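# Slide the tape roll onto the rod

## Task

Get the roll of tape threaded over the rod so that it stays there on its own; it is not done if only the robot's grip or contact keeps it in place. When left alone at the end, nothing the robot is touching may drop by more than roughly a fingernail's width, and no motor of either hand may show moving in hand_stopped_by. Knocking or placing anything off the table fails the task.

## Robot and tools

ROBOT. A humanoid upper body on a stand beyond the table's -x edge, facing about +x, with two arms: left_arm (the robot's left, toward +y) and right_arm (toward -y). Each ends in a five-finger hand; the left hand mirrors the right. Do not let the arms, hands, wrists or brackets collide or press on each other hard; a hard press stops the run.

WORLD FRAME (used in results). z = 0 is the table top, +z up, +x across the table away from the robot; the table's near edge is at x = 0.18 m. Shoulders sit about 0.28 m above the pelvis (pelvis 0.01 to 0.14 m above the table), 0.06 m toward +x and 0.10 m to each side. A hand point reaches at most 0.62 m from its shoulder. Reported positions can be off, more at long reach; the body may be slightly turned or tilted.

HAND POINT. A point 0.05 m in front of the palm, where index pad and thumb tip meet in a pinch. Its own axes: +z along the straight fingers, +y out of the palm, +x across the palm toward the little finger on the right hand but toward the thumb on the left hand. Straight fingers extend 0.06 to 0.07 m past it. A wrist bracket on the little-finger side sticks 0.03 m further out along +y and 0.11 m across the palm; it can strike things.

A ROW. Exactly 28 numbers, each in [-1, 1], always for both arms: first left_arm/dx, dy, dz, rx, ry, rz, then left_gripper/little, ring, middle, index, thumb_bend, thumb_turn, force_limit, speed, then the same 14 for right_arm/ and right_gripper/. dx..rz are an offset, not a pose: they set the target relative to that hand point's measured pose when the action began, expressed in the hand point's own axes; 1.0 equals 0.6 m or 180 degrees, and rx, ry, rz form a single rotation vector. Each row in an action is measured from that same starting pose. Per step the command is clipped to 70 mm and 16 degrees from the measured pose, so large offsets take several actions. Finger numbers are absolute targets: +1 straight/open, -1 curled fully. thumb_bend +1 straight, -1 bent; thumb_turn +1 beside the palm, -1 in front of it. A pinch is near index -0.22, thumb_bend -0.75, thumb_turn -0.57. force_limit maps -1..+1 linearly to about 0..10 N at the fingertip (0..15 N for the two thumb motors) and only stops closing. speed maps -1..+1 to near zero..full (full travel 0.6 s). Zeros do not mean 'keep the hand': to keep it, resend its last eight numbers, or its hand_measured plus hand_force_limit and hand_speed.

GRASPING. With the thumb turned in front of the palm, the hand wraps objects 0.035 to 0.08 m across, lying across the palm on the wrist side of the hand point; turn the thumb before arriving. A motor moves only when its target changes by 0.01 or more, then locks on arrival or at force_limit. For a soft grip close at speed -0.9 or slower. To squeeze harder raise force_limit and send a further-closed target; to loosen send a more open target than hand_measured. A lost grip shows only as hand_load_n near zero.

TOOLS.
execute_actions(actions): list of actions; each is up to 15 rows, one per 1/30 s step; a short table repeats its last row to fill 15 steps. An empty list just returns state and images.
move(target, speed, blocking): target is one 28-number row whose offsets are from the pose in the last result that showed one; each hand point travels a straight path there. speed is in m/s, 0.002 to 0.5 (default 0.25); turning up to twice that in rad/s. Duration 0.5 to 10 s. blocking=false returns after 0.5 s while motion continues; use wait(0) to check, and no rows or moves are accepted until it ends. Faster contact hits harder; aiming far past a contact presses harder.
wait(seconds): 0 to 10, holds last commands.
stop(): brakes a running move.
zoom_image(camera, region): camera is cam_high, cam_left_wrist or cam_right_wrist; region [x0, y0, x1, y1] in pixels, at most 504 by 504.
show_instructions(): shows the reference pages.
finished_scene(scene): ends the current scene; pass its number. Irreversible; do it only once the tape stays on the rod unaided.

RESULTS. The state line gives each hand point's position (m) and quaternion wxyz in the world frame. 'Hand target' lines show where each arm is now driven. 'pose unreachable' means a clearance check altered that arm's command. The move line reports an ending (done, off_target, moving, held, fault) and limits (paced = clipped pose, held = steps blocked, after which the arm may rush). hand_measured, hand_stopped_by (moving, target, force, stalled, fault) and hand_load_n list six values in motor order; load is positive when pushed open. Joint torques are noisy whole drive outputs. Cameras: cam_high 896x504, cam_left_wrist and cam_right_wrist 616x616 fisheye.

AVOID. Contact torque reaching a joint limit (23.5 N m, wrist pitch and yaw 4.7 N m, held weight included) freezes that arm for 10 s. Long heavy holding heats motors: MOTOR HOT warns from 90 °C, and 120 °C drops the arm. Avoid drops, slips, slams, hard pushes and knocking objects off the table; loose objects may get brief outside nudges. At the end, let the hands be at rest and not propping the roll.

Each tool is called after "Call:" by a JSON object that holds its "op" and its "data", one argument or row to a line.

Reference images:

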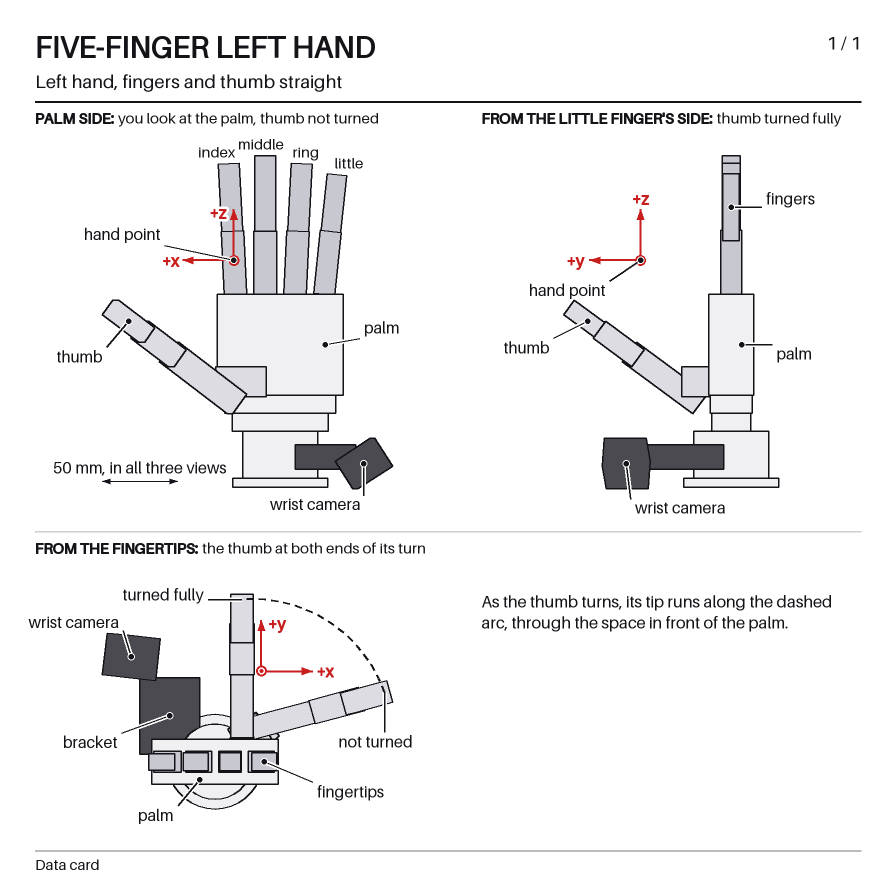

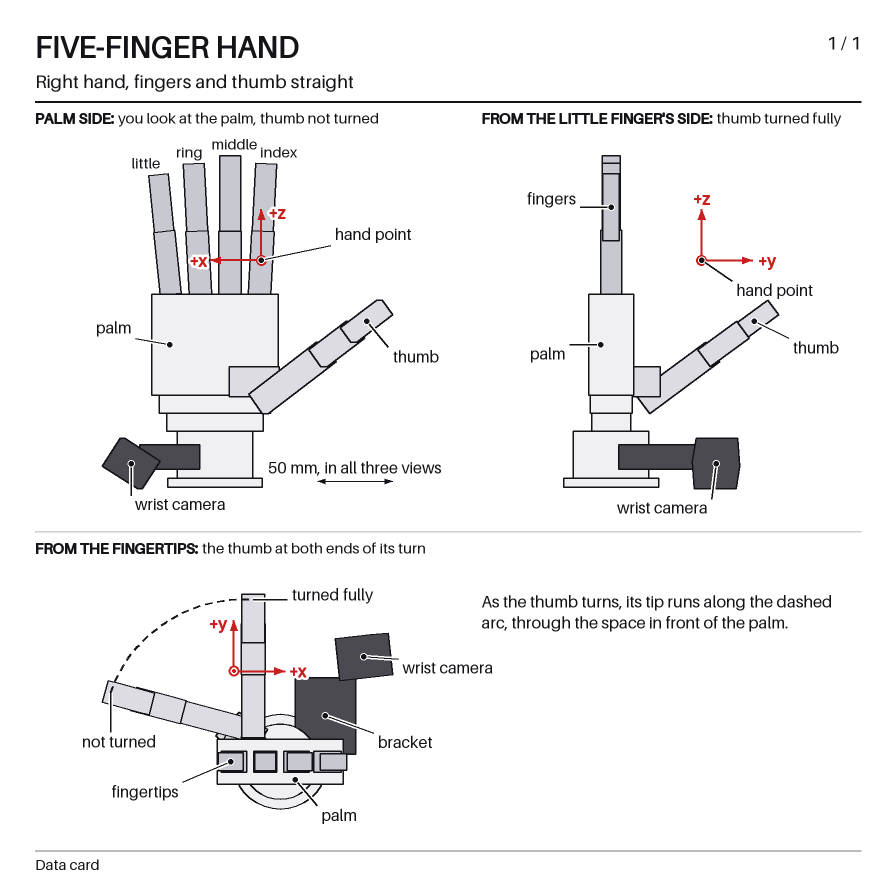

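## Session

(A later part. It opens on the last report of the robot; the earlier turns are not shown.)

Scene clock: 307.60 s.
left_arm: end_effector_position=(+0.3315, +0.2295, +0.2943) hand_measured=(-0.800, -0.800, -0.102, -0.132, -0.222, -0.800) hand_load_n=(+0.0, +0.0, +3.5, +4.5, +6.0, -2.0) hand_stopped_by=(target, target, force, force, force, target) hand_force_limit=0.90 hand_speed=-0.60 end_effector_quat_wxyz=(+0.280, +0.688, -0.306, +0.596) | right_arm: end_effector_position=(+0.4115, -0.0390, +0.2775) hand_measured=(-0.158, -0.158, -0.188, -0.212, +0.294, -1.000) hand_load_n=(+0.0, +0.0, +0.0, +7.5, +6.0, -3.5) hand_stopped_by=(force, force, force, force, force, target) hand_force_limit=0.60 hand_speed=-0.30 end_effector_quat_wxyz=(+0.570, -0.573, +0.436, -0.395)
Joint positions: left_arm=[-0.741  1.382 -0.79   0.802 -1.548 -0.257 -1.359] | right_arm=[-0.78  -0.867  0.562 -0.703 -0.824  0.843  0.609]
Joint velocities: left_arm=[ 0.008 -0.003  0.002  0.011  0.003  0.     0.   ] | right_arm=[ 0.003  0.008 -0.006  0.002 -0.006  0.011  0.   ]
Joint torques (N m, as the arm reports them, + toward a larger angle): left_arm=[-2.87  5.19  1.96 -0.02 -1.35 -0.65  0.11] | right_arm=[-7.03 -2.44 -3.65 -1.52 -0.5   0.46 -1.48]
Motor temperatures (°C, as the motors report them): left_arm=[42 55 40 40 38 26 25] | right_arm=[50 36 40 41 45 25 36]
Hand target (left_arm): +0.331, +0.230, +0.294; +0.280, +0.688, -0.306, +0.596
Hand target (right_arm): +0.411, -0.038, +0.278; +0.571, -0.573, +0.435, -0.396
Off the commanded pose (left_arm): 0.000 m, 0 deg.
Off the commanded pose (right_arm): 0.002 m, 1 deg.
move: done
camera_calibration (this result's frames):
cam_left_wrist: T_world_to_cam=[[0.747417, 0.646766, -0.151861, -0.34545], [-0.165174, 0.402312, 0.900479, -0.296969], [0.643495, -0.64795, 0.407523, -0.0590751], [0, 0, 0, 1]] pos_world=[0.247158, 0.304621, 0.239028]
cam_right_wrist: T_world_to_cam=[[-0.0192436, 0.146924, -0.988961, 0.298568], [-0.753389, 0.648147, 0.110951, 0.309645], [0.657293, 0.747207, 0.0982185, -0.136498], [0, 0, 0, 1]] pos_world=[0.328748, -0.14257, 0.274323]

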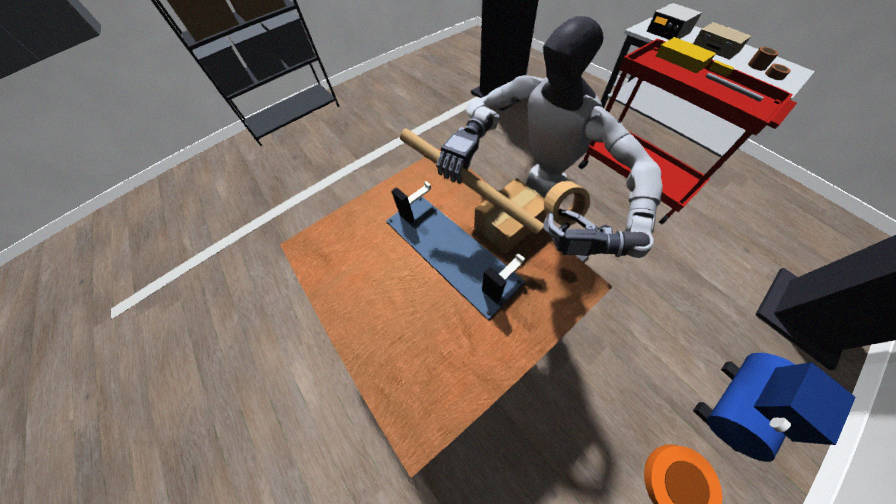

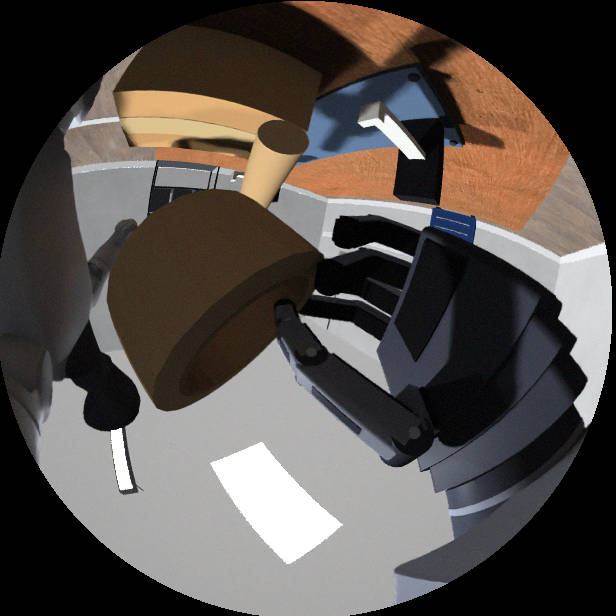

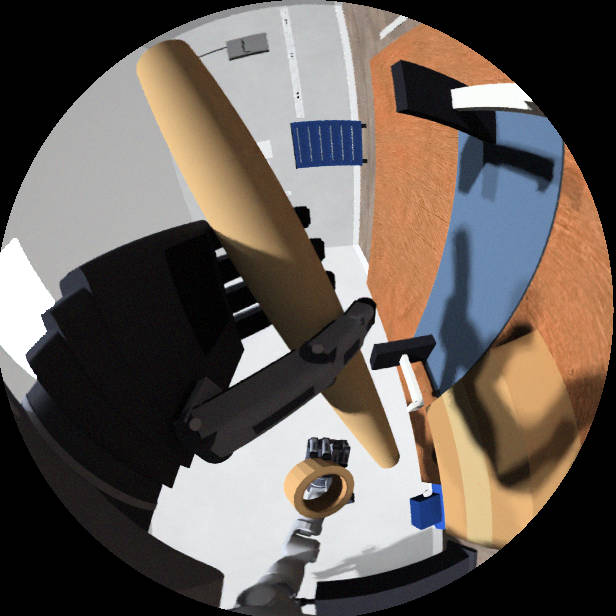

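Call:
{"op": "move", "data": {
  "target": [0,0,0,0,0,0,-0.8,-0.8,-0.5,-0.6,-1,-0.8,0.9,-0.6, 0.1,0,0,0,0,0,-0.95,-0.95,-0.95,-0.95,-0.95,-1,1,-0.3],
  "speed": 0.04
}}

Scene clock: 312.60 s.
left_arm: end_effector_position=(+0.3315, +0.2295, +0.2943) hand_measured=(-0.800, -0.800, -0.102, -0.132, -0.222, -0.800) hand_load_n=(+0.0, +0.0, +3.5, +4.5, +6.0, -2.0) hand_stopped_by=(target, target, force, force, force, target) hand_force_limit=0.90 hand_speed=-0.60 end_effector_quat_wxyz=(+0.280, +0.688, -0.306, +0.596) | right_arm: end_effector_position=(+0.4312, -0.0964, +0.2764) hand_measured=(-0.850, -0.616, -0.248, -0.226, +0.268, -1.000) hand_load_n=(+5.0, +0.0, +0.0, +2.0, +3.5, +3.0) hand_stopped_by=(force, force, force, force, force, target) hand_force_limit=1.00 hand_speed=-0.30 end_effector_quat_wxyz=(+0.567, -0.575, +0.432, -0.401)
Joint positions: left_arm=[-0.741  1.382 -0.79   0.802 -1.548 -0.257 -1.359] | right_arm=[-0.598 -1.024  0.248 -0.515 -0.535  0.471  0.429]
Joint velocities: left_arm=[ 0.003 -0.006  0.     0.003 -0.006  0.     0.   ] | right_arm=[-0.015 -0.005  0.002  0.     0.005 -0.007  0.   ]
Joint torques (N m, as the arm reports them, + toward a larger angle): left_arm=[-2.86  5.21  1.94 -0.03 -1.35 -0.65  0.11] | right_arm=[-6.37 -3.9  -3.82 -0.93  0.1   0.08 -1.66]
Motor temperatures (°C, as the motors report them): left_arm=[42 56 40 40 38 26 25] | right_arm=[50 36 40 41 45 25 36]
Hand target (left_arm): +0.331, +0.230, +0.294; +0.280, +0.688, -0.306, +0.596
Hand target (right_arm): +0.431, -0.097, +0.276; +0.568, -0.575, +0.433, -0.400
Off the commanded pose (left_arm): 0.000 m, 0 deg.
Off the commanded pose (right_arm): 0.002 m, 1 deg.
move: done
camera_calibration (this result's frames):
cam_left_wrist: T_world_to_cam=[[0.747417, 0.646766, -0.151861, -0.34545], [-0.165174, 0.402312, 0.900479, -0.296969], [0.643495, -0.64795, 0.407523, -0.0590752], [0, 0, 0, 1]] pos_world=[0.247158, 0.304621, 0.239028]
cam_right_wrist: T_world_to_cam=[[-0.0124138, 0.133671, -0.990948, 0.302661], [-0.751973, 0.651963, 0.0973645, 0.365304], [0.659077, 0.746375, 0.0924235, -0.105761], [0, 0, 0, 1]] pos_world=[0.348161, -0.199684, 0.274129]

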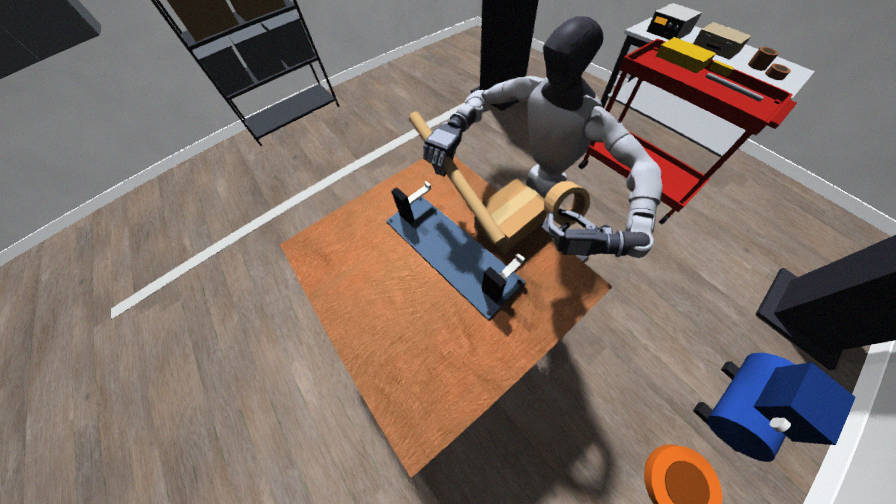

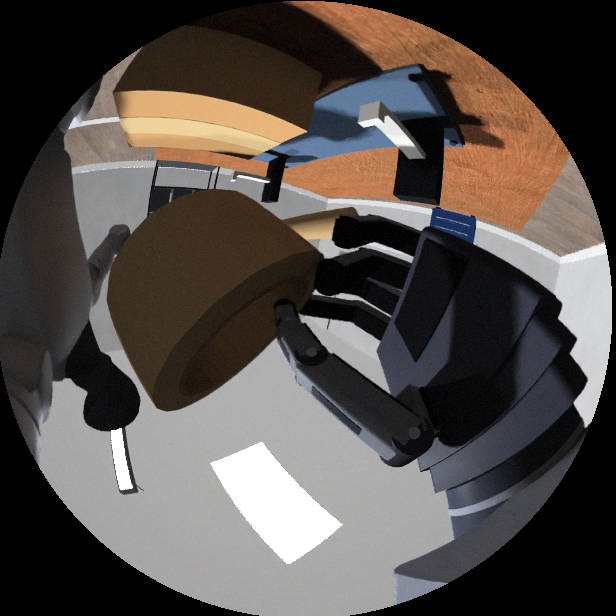

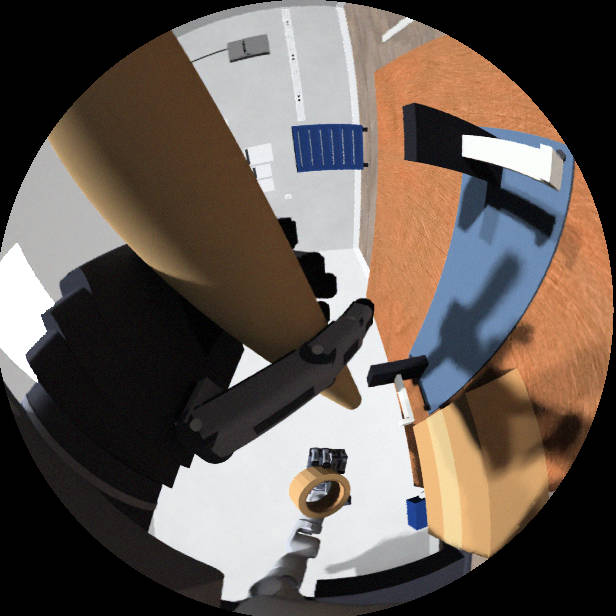

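Call:
{"op": "move", "data": {
  "target": [0,0,0,0,0,0,-0.8,-0.8,-0.5,-0.6,-1,-0.8,0.9,-0.6, 0,0.16,0,0,0,0,0.2,0.2,0.2,-0.95,-0.95,-1,1,-0.3],
  "speed": 0.04
}}

Call:
{"op": "move", "data": {
  "target": [0,0,0,0,0,0,-0.8,-0.8,-0.5,-0.6,-1,-0.8,0.9,-0.6, 0,0,0,0,0,0,-1,-1,-1,-1,-1,-1,1,-0.3]
}}

Scene clock: 321.63 s.
left_arm: end_effector_position=(+0.3315, +0.2295, +0.2943) hand_measured=(-0.800, -0.800, -0.102, -0.132, -0.222, -0.800) hand_load_n=(+0.0, +0.0, +3.5, +4.5, +6.0, -2.0) hand_stopped_by=(target, target, force, force, force, target) hand_force_limit=0.90 hand_speed=-0.60 end_effector_quat_wxyz=(+0.280, +0.688, -0.306, +0.596) | right_arm: end_effector_position=(+0.4292, -0.0982, +0.1817) hand_measured=(+0.200, +0.200, +0.200, -0.226, +0.268, -1.000) hand_load_n=(+0.0, +0.0, +0.0, +1.0, +2.0, +0.0) hand_stopped_by=(target, target, target, force, force, target) hand_force_limit=1.00 hand_speed=-0.30 end_effector_quat_wxyz=(+0.565, -0.573, +0.435, -0.404)
Joint positions: left_arm=[-0.741  1.382 -0.79   0.802 -1.548 -0.257 -1.359] | right_arm=[-0.418 -0.915  0.443 -0.311 -0.648  0.358  0.048]
Joint velocities: left_arm=[-0.018  0.002  0.006 -0.005  0.002  0.     0.   ] | right_arm=[-0.002  0.003  0.008  0.     0.     0.    -0.006]
Joint torques (N m, as the arm reports them, + toward a larger angle): left_arm=[-2.86  5.19  1.94 -0.04 -1.34 -0.65  0.11] | right_arm=[-5.46 -3.45 -3.09 -2.02 -0.78  0.09 -1.71]
Motor temperatures (°C, as the motors report them): left_arm=[42 56 40 40 38 26 25] | right_arm=[49 36 40 40 45 25 36]
Hand target (left_arm): +0.331, +0.230, +0.294; +0.280, +0.688, -0.306, +0.596
Hand target (right_arm): +0.429, -0.098, +0.181; +0.565, -0.574, +0.433, -0.404
Off the commanded pose (left_arm): 0.000 m, 0 deg.
Off the commanded pose (right_arm): 0.004 m, 1 deg.
move: off_target (right_arm)
camera_calibration (this result's frames):
cam_left_wrist: T_world_to_cam=[[0.747417, 0.646766, -0.151861, -0.34545], [-0.165174, 0.402312, 0.900479, -0.296969], [0.643495, -0.64795, 0.407523, -0.0590752], [0, 0, 0, 1]] pos_world=[0.247158, 0.304621, 0.239028]
cam_right_wrist: T_world_to_cam=[[-0.0112441, 0.1325, -0.991119, 0.208404], [-0.745481, 0.659486, 0.0966221, 0.37228], [0.666432, 0.739947, 0.0913606, -0.0979281], [0, 0, 0, 1]] pos_world=[0.345133, -0.200665, 0.179529]

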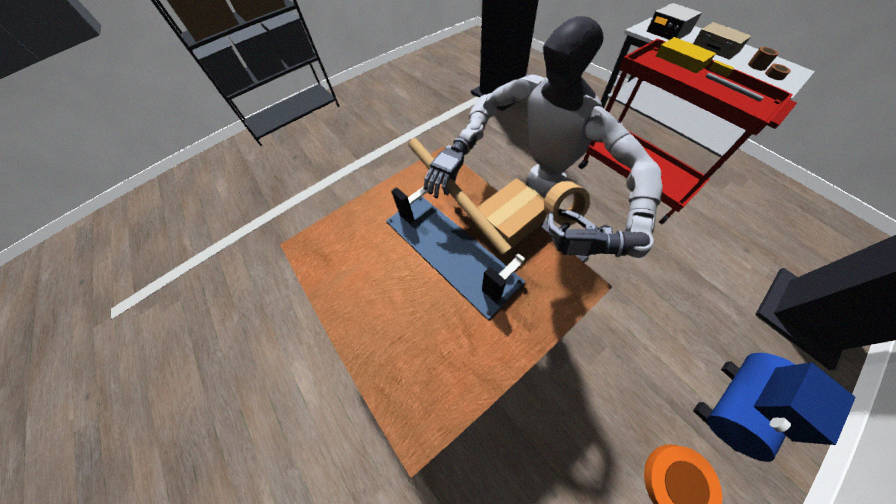

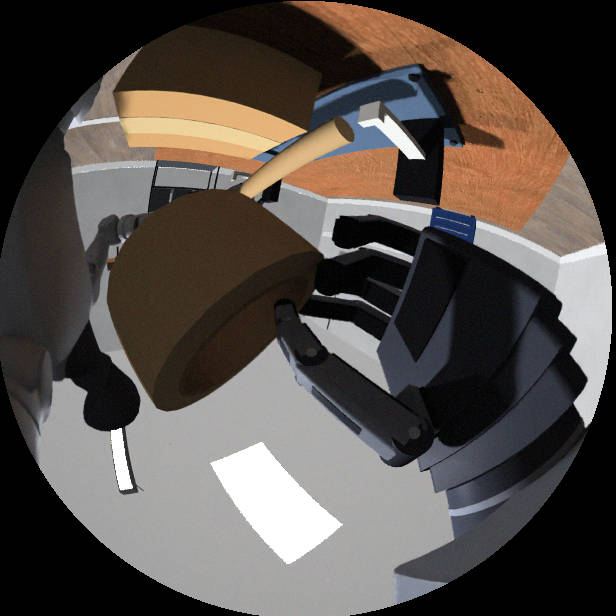

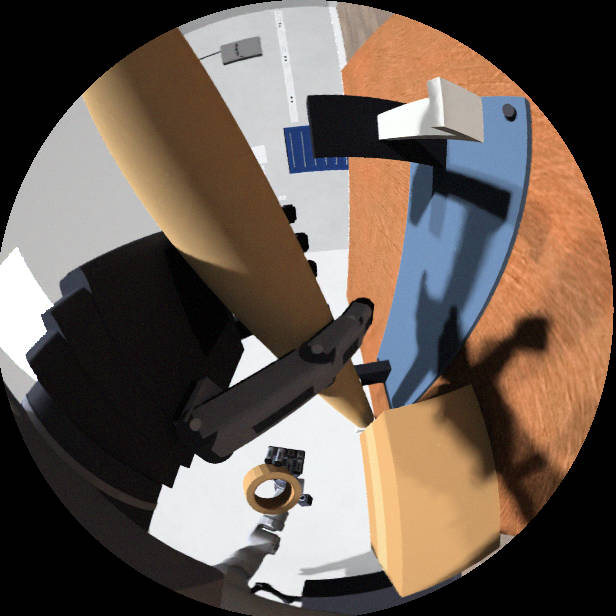

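Scene clock: 322.93 s.
left_arm: end_effector_position=(+0.3315, +0.2295, +0.2943) hand_measured=(-0.800, -0.800, -0.102, -0.132, -0.222, -0.800) hand_load_n=(+0.0, +0.0, +3.5, +4.5, +6.0, -2.0) hand_stopped_by=(target, target, force, force, force, target) hand_force_limit=0.90 hand_speed=-0.60 end_effector_quat_wxyz=(+0.280, +0.688, -0.306, +0.596) | right_arm: end_effector_position=(+0.4295, -0.0981, +0.1826) hand_measured=(-1.000, -0.876, -0.388, -0.258, -0.148, -1.000) hand_load_n=(+0.0, +10.5, +10.5, +0.0, +14.5, +3.0) hand_stopped_by=(target, force, force, force, force, target) hand_force_limit=1.00 hand_speed=-0.30 end_effector_quat_wxyz=(+0.566, -0.572, +0.434, -0.404)
Joint positions: left_arm=[-0.741  1.382 -0.79   0.802 -1.548 -0.257 -1.359] | right_arm=[-0.418 -0.915  0.443 -0.311 -0.648  0.358  0.046]
Joint velocities: left_arm=[0.008 0.008 0.005 0.002 0.005 0.    0.   ] | right_arm=[-0.003  0.012  0.003  0.005  0.006  0.     0.   ]
Joint torques (N m, as the arm reports them, + toward a larger angle): left_arm=[-2.86  5.19  1.95 -0.02 -1.34 -0.65  0.11] | right_arm=[-5.38 -3.98 -3.55 -1.84 -0.26  0.19 -1.48]
Motor temperatures (°C, as the motors report them): left_arm=[43 56 40 40 38 26 25] | right_arm=[49 36 40 41 45 25 36]
Hand target (left_arm): +0.331, +0.230, +0.294; +0.280, +0.688, -0.306, +0.596
Hand target (right_arm): +0.429, -0.098, +0.182; +0.565, -0.573, +0.435, -0.404
Off the commanded pose (left_arm): 0.000 m, 0 deg.
Off the commanded pose (right_arm): 0.001 m, 0 deg.
move: done
camera_calibration (this result's frames):
cam_left_wrist: T_world_to_cam=[[0.747417, 0.646766, -0.151861, -0.34545], [-0.165174, 0.402312, 0.900479, -0.296969], [0.643495, -0.64795, 0.407523, -0.0590751], [0, 0, 0, 1]] pos_world=[0.247158, 0.304621, 0.239028]
cam_right_wrist: T_world_to_cam=[[-0.00830333, 0.134161, -0.990925, 0.208162], [-0.74564, 0.659465, 0.095533, 0.372635], [0.666297, 0.739667, 0.0945604, -0.0988696], [0, 0, 0, 1]] pos_world=[0.345456, -0.200536, 0.180023]

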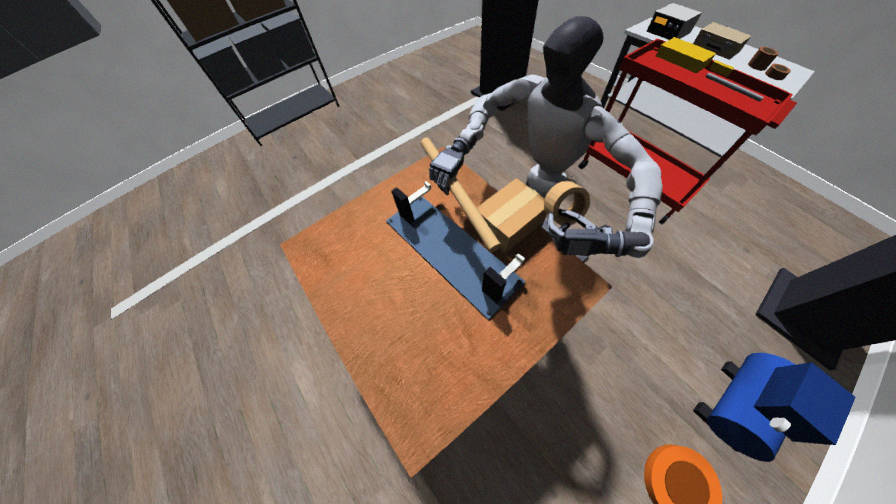

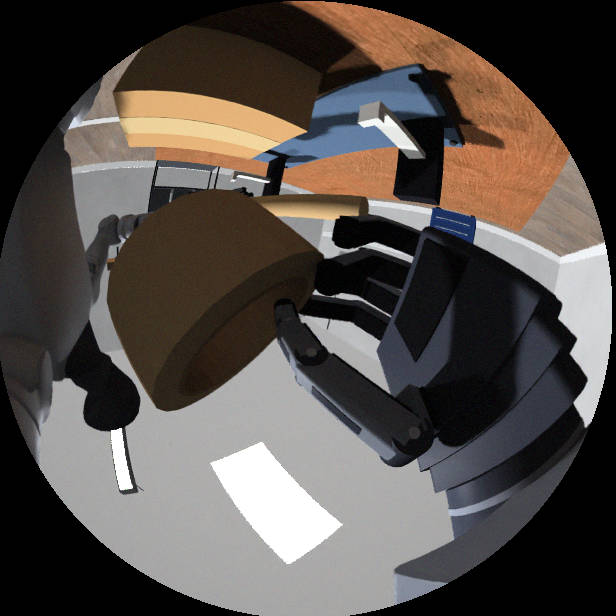

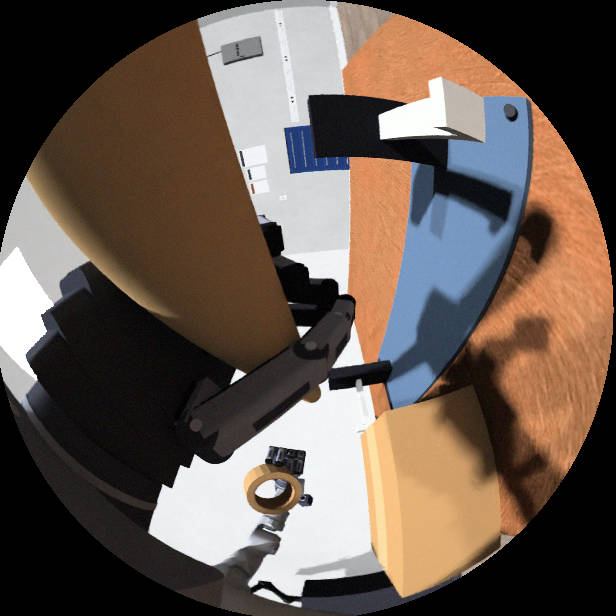

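Call:
{"op": "execute_actions", "data": {
  "actions": []
}}

Scene clock: 337.67 s.
left_arm: end_effector_position=(+0.3315, +0.2295, +0.2943) hand_measured=(-0.800, -0.800, -0.102, -0.132, -0.222, -0.800) hand_load_n=(+0.0, +0.0, +3.5, +4.5, +6.0, -2.0) hand_stopped_by=(target, target, force, force, force, target) hand_force_limit=0.90 hand_speed=-0.60 end_effector_quat_wxyz=(+0.280, +0.688, -0.306, +0.596) | right_arm: end_effector_position=(+0.4295, -0.0981, +0.1826) hand_measured=(-1.000, -0.876, -0.388, -0.258, -0.148, -1.000) hand_load_n=(+0.0, +10.5, +10.5, +0.0, +14.5, +3.0) hand_stopped_by=(target, force, force, force, force, target) hand_force_limit=1.00 hand_speed=-0.30 end_effector_quat_wxyz=(+0.566, -0.572, +0.434, -0.404)
Joint positions: left_arm=[-0.741  1.382 -0.79   0.802 -1.548 -0.257 -1.359] | right_arm=[-0.418 -0.915  0.443 -0.311 -0.648  0.358  0.046]
Joint velocities: left_arm=[ 0.006 -0.002  0.005  0.     0.     0.     0.   ] | right_arm=[-0.002  0.006 -0.006  0.     0.017  0.     0.   ]
Joint torques (N m, as the arm reports them, + toward a larger angle): left_arm=[-2.87  5.2   1.93 -0.04 -1.35 -0.65  0.11] | right_arm=[-5.59 -3.24 -3.24 -1.83 -0.34  0.24 -1.58]
Motor temperatures (°C, as the motors report them): left_arm=[43 57 40 40 38 26 25] | right_arm=[48 36 40 41 45 25 36]
Hand target (left_arm): +0.331, +0.230, +0.294; +0.280, +0.688, -0.306, +0.596
Hand target (right_arm): +0.429, -0.098, +0.182; +0.565, -0.573, +0.435, -0.404
Off the commanded pose (left_arm): 0.000 m, 0 deg.
Off the commanded pose (right_arm): 0.001 m, 0 deg.
camera_calibration (this result's frames):
cam_left_wrist: T_world_to_cam=[[0.747417, 0.646766, -0.151861, -0.34545], [-0.165174, 0.402312, 0.900479, -0.296969], [0.643495, -0.64795, 0.407523, -0.0590751], [0, 0, 0, 1]] pos_world=[0.247158, 0.304621, 0.239028]
cam_right_wrist: T_world_to_cam=[[-0.00830319, 0.134161, -0.990925, 0.208162], [-0.74564, 0.659465, 0.0955329, 0.372635], [0.666297, 0.739667, 0.0945605, -0.0988697], [0, 0, 0, 1]] pos_world=[0.345456, -0.200536, 0.180023]

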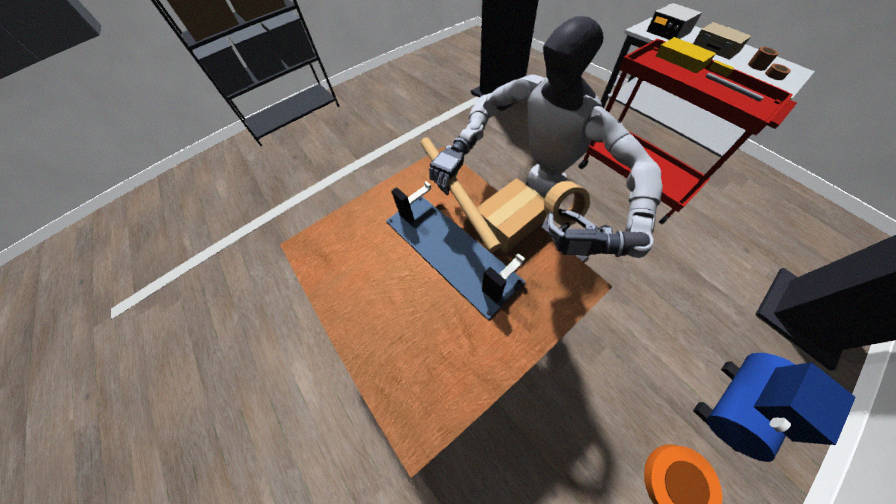

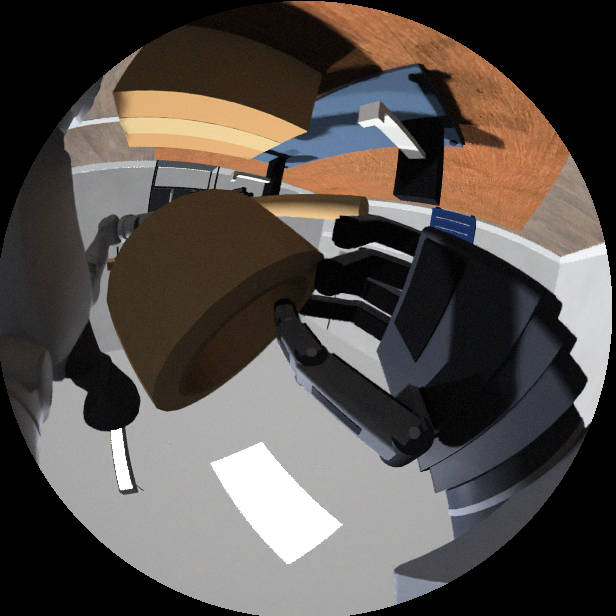

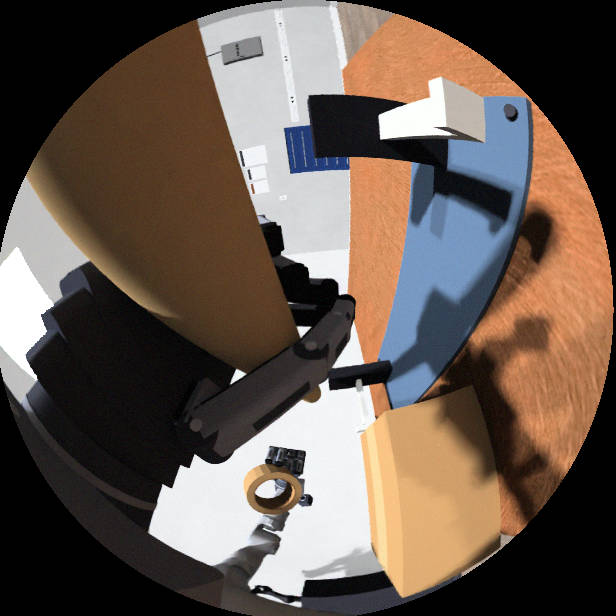

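Call:
{"op": "zoom_image", "data": {
  "camera": "cam_high",
  "region": [380, 120, 660, 320]
}}

Region (380, 120, 660, 320) of cam_high's 896x504 image, scaled by 1.800, with more detail than that image has; it fills the top 360 rows of this view, and the rest is white.

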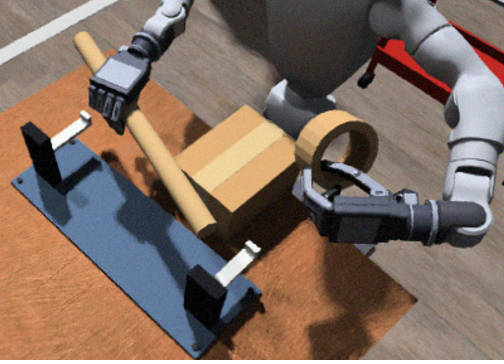

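Call:
{"op": "move", "data": {
  "target": [0,0,0,0,0,0,-0.8,-0.8,-0.5,-0.6,-1,-0.8,0.9,-0.6, 0,-0.1,0,0,0,0.2,-1,-1,-1,-1,-1,-1,1,-0.3],
  "speed": 0.06
}}

Call:
{"op": "zoom_image", "data": {
  "camera": "cam_high",
  "region": [380, 100, 660, 300]
}}

Scene clock: 357.63 s.
left_arm: end_effector_position=(+0.3315, +0.2295, +0.2943) hand_measured=(-0.800, -0.800, -0.102, -0.132, -0.222, -0.800) hand_load_n=(+0.0, +0.0, +3.5, +4.5, +6.0, -2.0) hand_stopped_by=(target, target, force, force, force, target) hand_force_limit=0.90 hand_speed=-0.60 end_effector_quat_wxyz=(+0.280, +0.688, -0.306, +0.596) | right_arm: end_effector_position=(+0.4301, -0.0968, +0.2415) hand_measured=(-1.000, -0.876, -0.388, -0.258, -0.148, -1.000) hand_load_n=(+0.0, +10.5, +10.5, +0.0, +14.5, +3.0) hand_stopped_by=(target, force, force, force, force, target) hand_force_limit=1.00 hand_speed=-0.30 end_effector_quat_wxyz=(+0.663, -0.418, +0.585, -0.208)
Joint positions: left_arm=[-0.741  1.382 -0.79   0.802 -1.548 -0.257 -1.359] | right_arm=[-0.4   -0.887  0.15  -0.296 -0.025  0.282  0.124]
Joint velocities: left_arm=[ 0.002 -0.005 -0.005  0.    -0.005  0.     0.   ] | right_arm=[ 0.005 -0.003  0.006 -0.006 -0.003  0.     0.   ]
Joint torques (N m, as the arm reports them, + toward a larger angle): left_arm=[-2.87  5.2   1.95 -0.04 -1.33 -0.65  0.11] | right_arm=[-6.12 -3.2  -3.27 -1.87  0.45 -1.11 -1.18]
Motor temperatures (°C, as the motors report them): left_arm=[43 58 40 40 38 26 25] | right_arm=[48 37 41 41 45 26 35]
Hand target (left_arm): +0.331, +0.230, +0.294; +0.280, +0.688, -0.306, +0.596
Hand target (right_arm): +0.430, -0.098, +0.240; +0.661, -0.416, +0.589, -0.206
Off the commanded pose (left_arm): 0.000 m, 0 deg.
Off the commanded pose (right_arm): 0.003 m, 1 deg.
move: done
camera_calibration (this result's frames):
cam_left_wrist: T_world_to_cam=[[0.747417, 0.646766, -0.151861, -0.34545], [-0.165174, 0.402312, 0.900479, -0.296969], [0.643495, -0.64795, 0.407523, -0.0590751], [0, 0, 0, 1]] pos_world=[0.247158, 0.304621, 0.239028]
cam_right_wrist: T_world_to_cam=[[-0.174268, 0.658017, -0.73256, 0.326072], [-0.675935, 0.461048, 0.574932, 0.201583], [0.716061, 0.595355, 0.364431, -0.206309], [0, 0, 0, 1]] pos_world=[0.34081, -0.184674, 0.198156]

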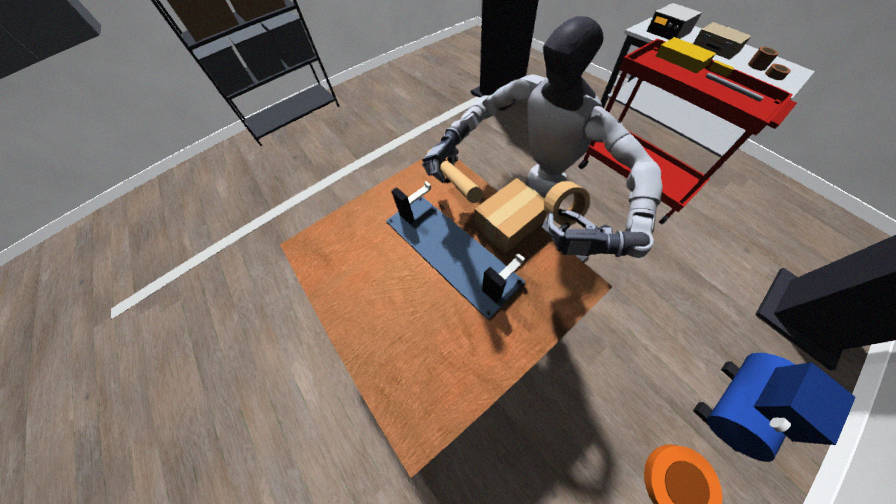

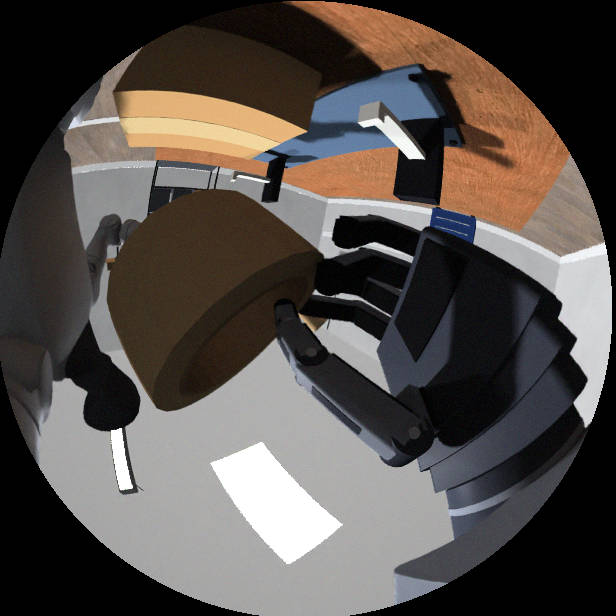

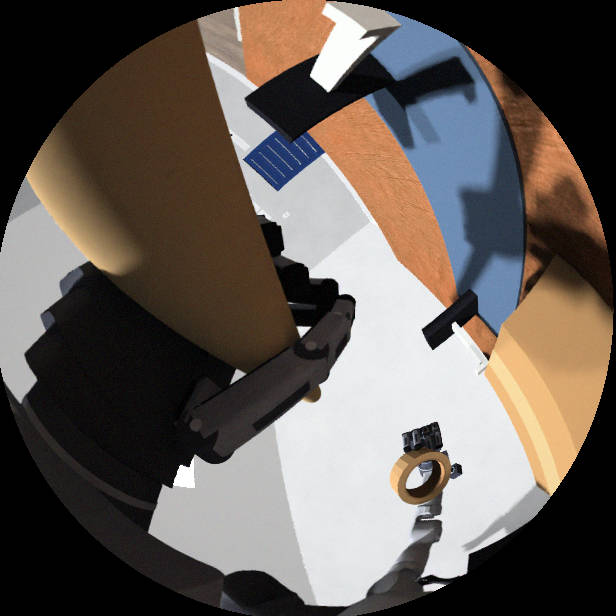

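Region (380, 100, 660, 300) of cam_high's 896x504 image, scaled by 1.800, with more detail than that image has; it fills the top 360 rows of this view, and the rest is white.

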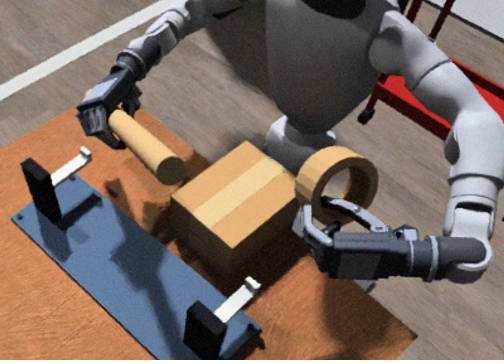

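Call:
{"op": "move", "data": {
  "target": [0,0,0,0,0,0,-0.8,-0.8,-0.5,-0.6,-1,-0.8,0.9,-0.6, -0.088,0.019,0.135,-0.072,-0.227,-0.147,-1,-1,-1,-1,-1,-1,1,-0.3],
  "speed": 0.05
}}

Call:
{"op": "zoom_image", "data": {
  "camera": "cam_high",
  "region": [380, 100, 660, 300]
}}

Scene clock: 382.33 s.
left_arm: end_effector_position=(+0.3315, +0.2295, +0.2943) hand_measured=(-0.800, -0.800, -0.102, -0.132, -0.222, -0.800) hand_load_n=(+0.0, +0.0, +3.5, +4.5, +6.0, -2.0) hand_stopped_by=(target, target, force, force, force, target) hand_force_limit=0.90 hand_speed=-0.60 end_effector_quat_wxyz=(+0.280, +0.688, -0.306, +0.596) | right_arm: end_effector_position=(+0.4908, -0.0147, +0.2564) hand_measured=(-1.000, -0.876, -0.388, -0.258, -0.148, -1.000) hand_load_n=(+0.0, +10.5, +10.5, +0.0, +14.5, +3.0) hand_stopped_by=(target, force, force, force, force, target) hand_force_limit=1.00 hand_speed=-0.30 end_effector_quat_wxyz=(+0.678, -0.642, +0.285, -0.214)
Joint positions: left_arm=[-0.741  1.382 -0.79   0.802 -1.548 -0.257 -1.359] | right_arm=[-1.46  -0.6    0.629  1.415 -0.593 -1.038 -0.084]
Joint velocities: left_arm=[-0.012 -0.009 -0.003  0.005  0.018  0.     0.   ] | right_arm=[ 0.     0.     0.009  0.021 -0.037  0.    -0.025]
Joint torques (N m, as the arm reports them, + toward a larger angle): left_arm=[-2.87  5.2   1.94 -0.03 -1.34 -0.65  0.11] | right_arm=[-11.66  -3.02  -1.79  -0.91   0.8   -0.1   -1.74]
Motor temperatures (°C, as the motors report them): left_arm=[43 58 40 40 38 26 25] | right_arm=[53 37 41 41 45 27 35]
Hand target (left_arm): +0.331, +0.230, +0.294; +0.280, +0.688, -0.306, +0.596
Hand target (right_arm): +0.491, -0.014, +0.255; +0.677, -0.644, +0.285, -0.215
Off the commanded pose (left_arm): 0.000 m, 0 deg.
Off the commanded pose (right_arm): 0.011 m, 12 deg.
move: off_target (right_arm)
camera_calibration (this result's frames):
cam_left_wrist: T_world_to_cam=[[0.747417, 0.646766, -0.151861, -0.34545], [-0.165174, 0.402311, 0.900479, -0.296969], [0.643495, -0.64795, 0.407523, -0.0590752], [0, 0, 0, 1]] pos_world=[0.247158, 0.304621, 0.239028]
cam_right_wrist: T_world_to_cam=[[-0.109043, 0.197412, -0.974237, 0.316756], [-0.975515, 0.167063, 0.143039, 0.449716], [0.190997, 0.96598, 0.174361, 0.00772638], [0, 0, 0, 1]] pos_world=[0.471769, -0.145126, 0.242921]

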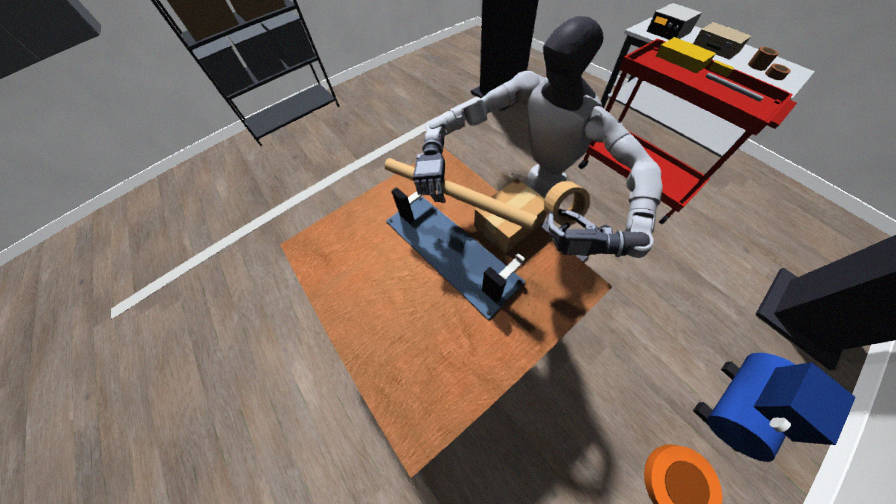

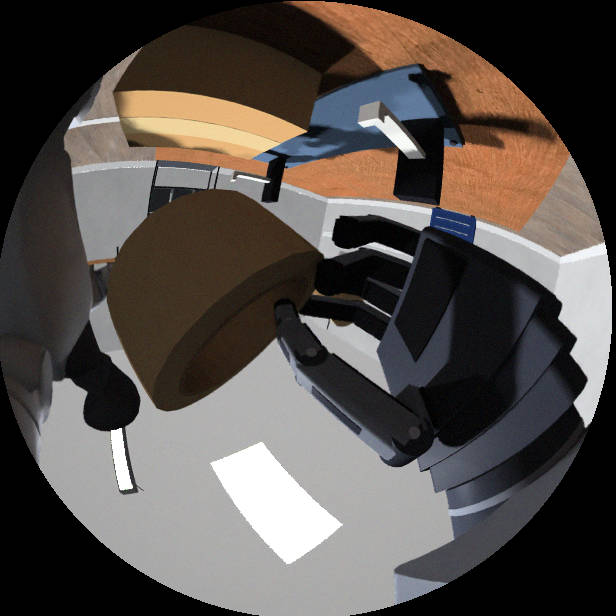

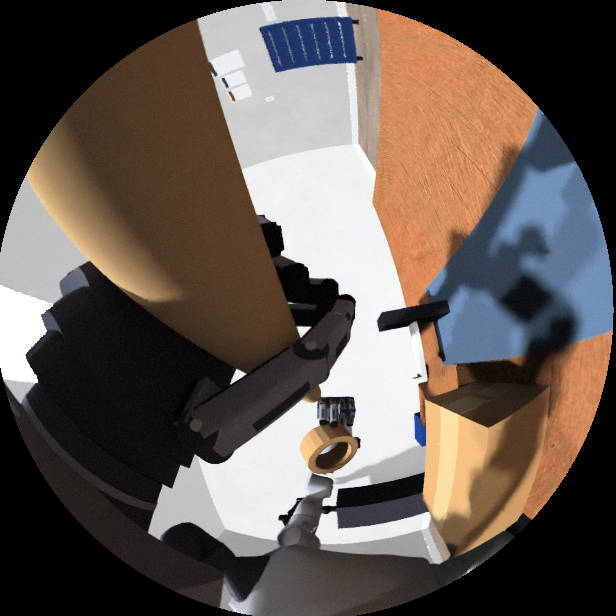

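Region (380, 100, 660, 300) of cam_high's 896x504 image, scaled by 1.800, with more detail than that image has; it fills the top 360 rows of this view, and the rest is white.

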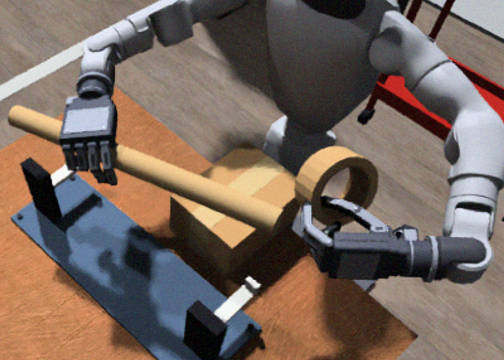

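Call:
{"op": "move", "data": {
  "target": [0,0,0,0,0,0,-0.8,-0.8,-0.5,-0.6,-1,-0.8,0.9,-0.6, -0.047,0.0025,0.018,0,0,0,-1,-1,-1,-1,-1,-1,1,-0.3],
  "speed": 0.02
}}

Call:
{"op": "zoom_image", "data": {
  "camera": "cam_high",
  "region": [480, 150, 620, 250]
}}

Call:
{"op": "zoom_image", "data": {
  "camera": "cam_right_wrist",
  "region": [240, 340, 420, 520]
}}

Scene clock: 397.40 s.
left_arm: end_effector_position=(+0.3315, +0.2295, +0.2943) hand_measured=(-0.800, -0.800, -0.102, -0.132, -0.222, -0.800) hand_load_n=(+0.0, +0.0, +3.5, +4.5, +6.0, -2.0) hand_stopped_by=(target, target, force, force, force, target) hand_force_limit=0.90 hand_speed=-0.60 end_effector_quat_wxyz=(+0.280, +0.688, -0.306, +0.596) | right_arm: end_effector_position=(+0.4775, +0.0099, +0.2615) hand_measured=(-1.000, -0.876, -0.388, -0.258, -0.148, -1.000) hand_load_n=(+0.0, +10.5, +10.5, +0.0, +14.5, +3.0) hand_stopped_by=(target, force, force, force, force, target) hand_force_limit=1.00 hand_speed=-0.30 end_effector_quat_wxyz=(+0.680, -0.639, +0.286, -0.218)
Joint positions: left_arm=[-0.741  1.382 -0.79   0.802 -1.548 -0.257 -1.359] | right_arm=[-1.203 -0.677  0.531  0.735 -0.447 -0.622  0.154]
Joint velocities: left_arm=[ 0.005 -0.003 -0.002 -0.002 -0.005  0.     0.   ] | right_arm=[ 0.011  0.    -0.029 -0.023 -0.003  0.015  0.003]
Joint torques (N m, as the arm reports them, + toward a larger angle): left_arm=[-2.87  5.19  1.93 -0.02 -1.34 -0.65  0.11] | right_arm=[-9.96 -3.13 -3.04 -1.8   1.76  0.06 -1.49]
Motor temperatures (°C, as the motors report them): left_arm=[43 59 40 40 38 26 25] | right_arm=[61 37 39 41 45 26 37]
Hand target (left_arm): +0.331, +0.230, +0.294; +0.280, +0.688, -0.306, +0.596
Hand target (right_arm): +0.477, +0.009, +0.262; +0.680, -0.639, +0.288, -0.217
Off the commanded pose (left_arm): 0.000 m, 0 deg.
Off the commanded pose (right_arm): 0.004 m, 1 deg.
move: off_target (right_arm)
camera_calibration (this result's frames):
cam_left_wrist: T_world_to_cam=[[0.747417, 0.646766, -0.151861, -0.34545], [-0.165174, 0.402311, 0.900479, -0.296969], [0.643495, -0.64795, 0.407523, -0.0590751], [0, 0, 0, 1]] pos_world=[0.247158, 0.304621, 0.239028]
cam_right_wrist: T_world_to_cam=[[-0.102257, 0.202498, -0.973929, 0.312002], [-0.975158, 0.172987, 0.138354, 0.43291], [0.196494, 0.963883, 0.179779, -0.0183352], [0, 0, 0, 1]] pos_world=[0.457663, -0.120395, 0.247269]

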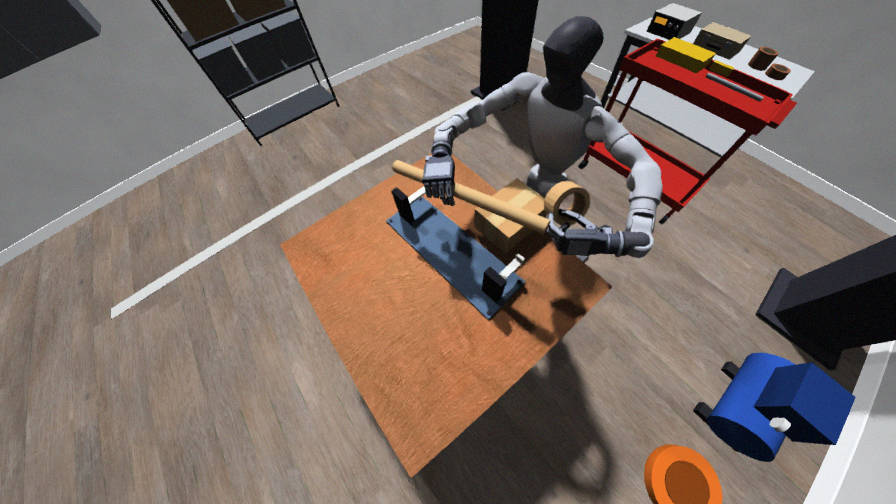

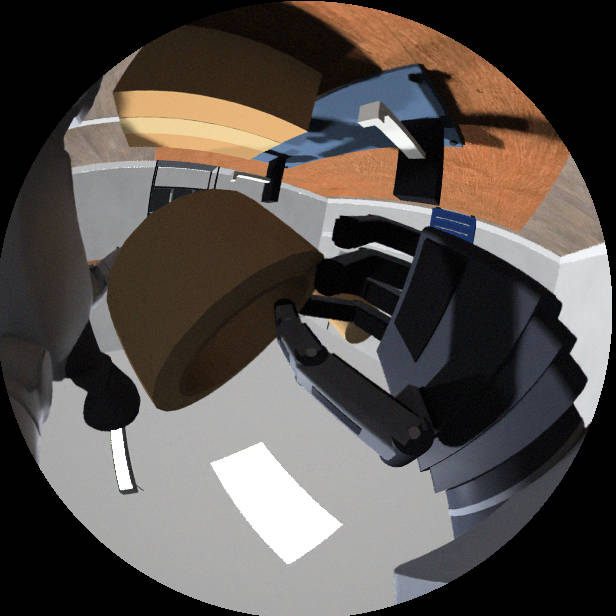

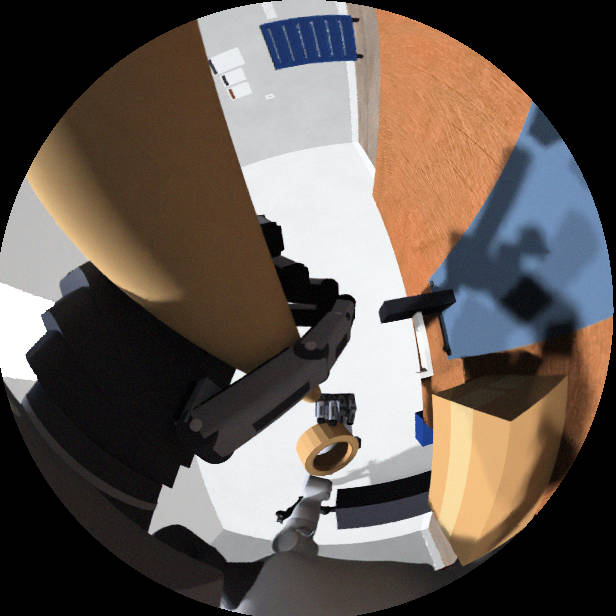

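Region (480, 150, 620, 250) of cam_high's 896x504 image, scaled by 3.600, with more detail than that image has; it fills the top 360 rows of this view, and the rest is white.

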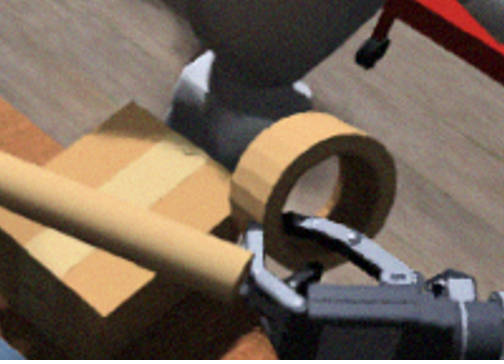

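Region (240, 340, 420, 520) of cam_right_wrist's 616x616 image, scaled by 2.800, with more detail than that image has.

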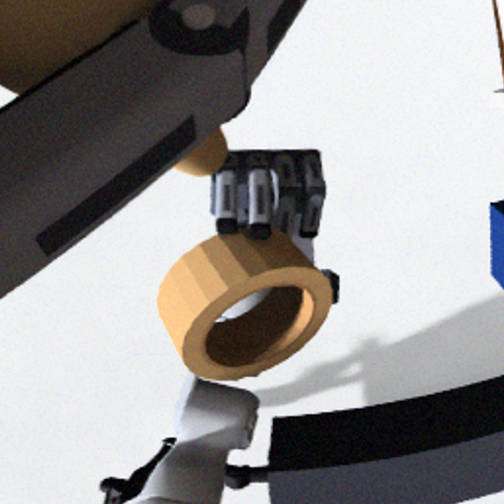

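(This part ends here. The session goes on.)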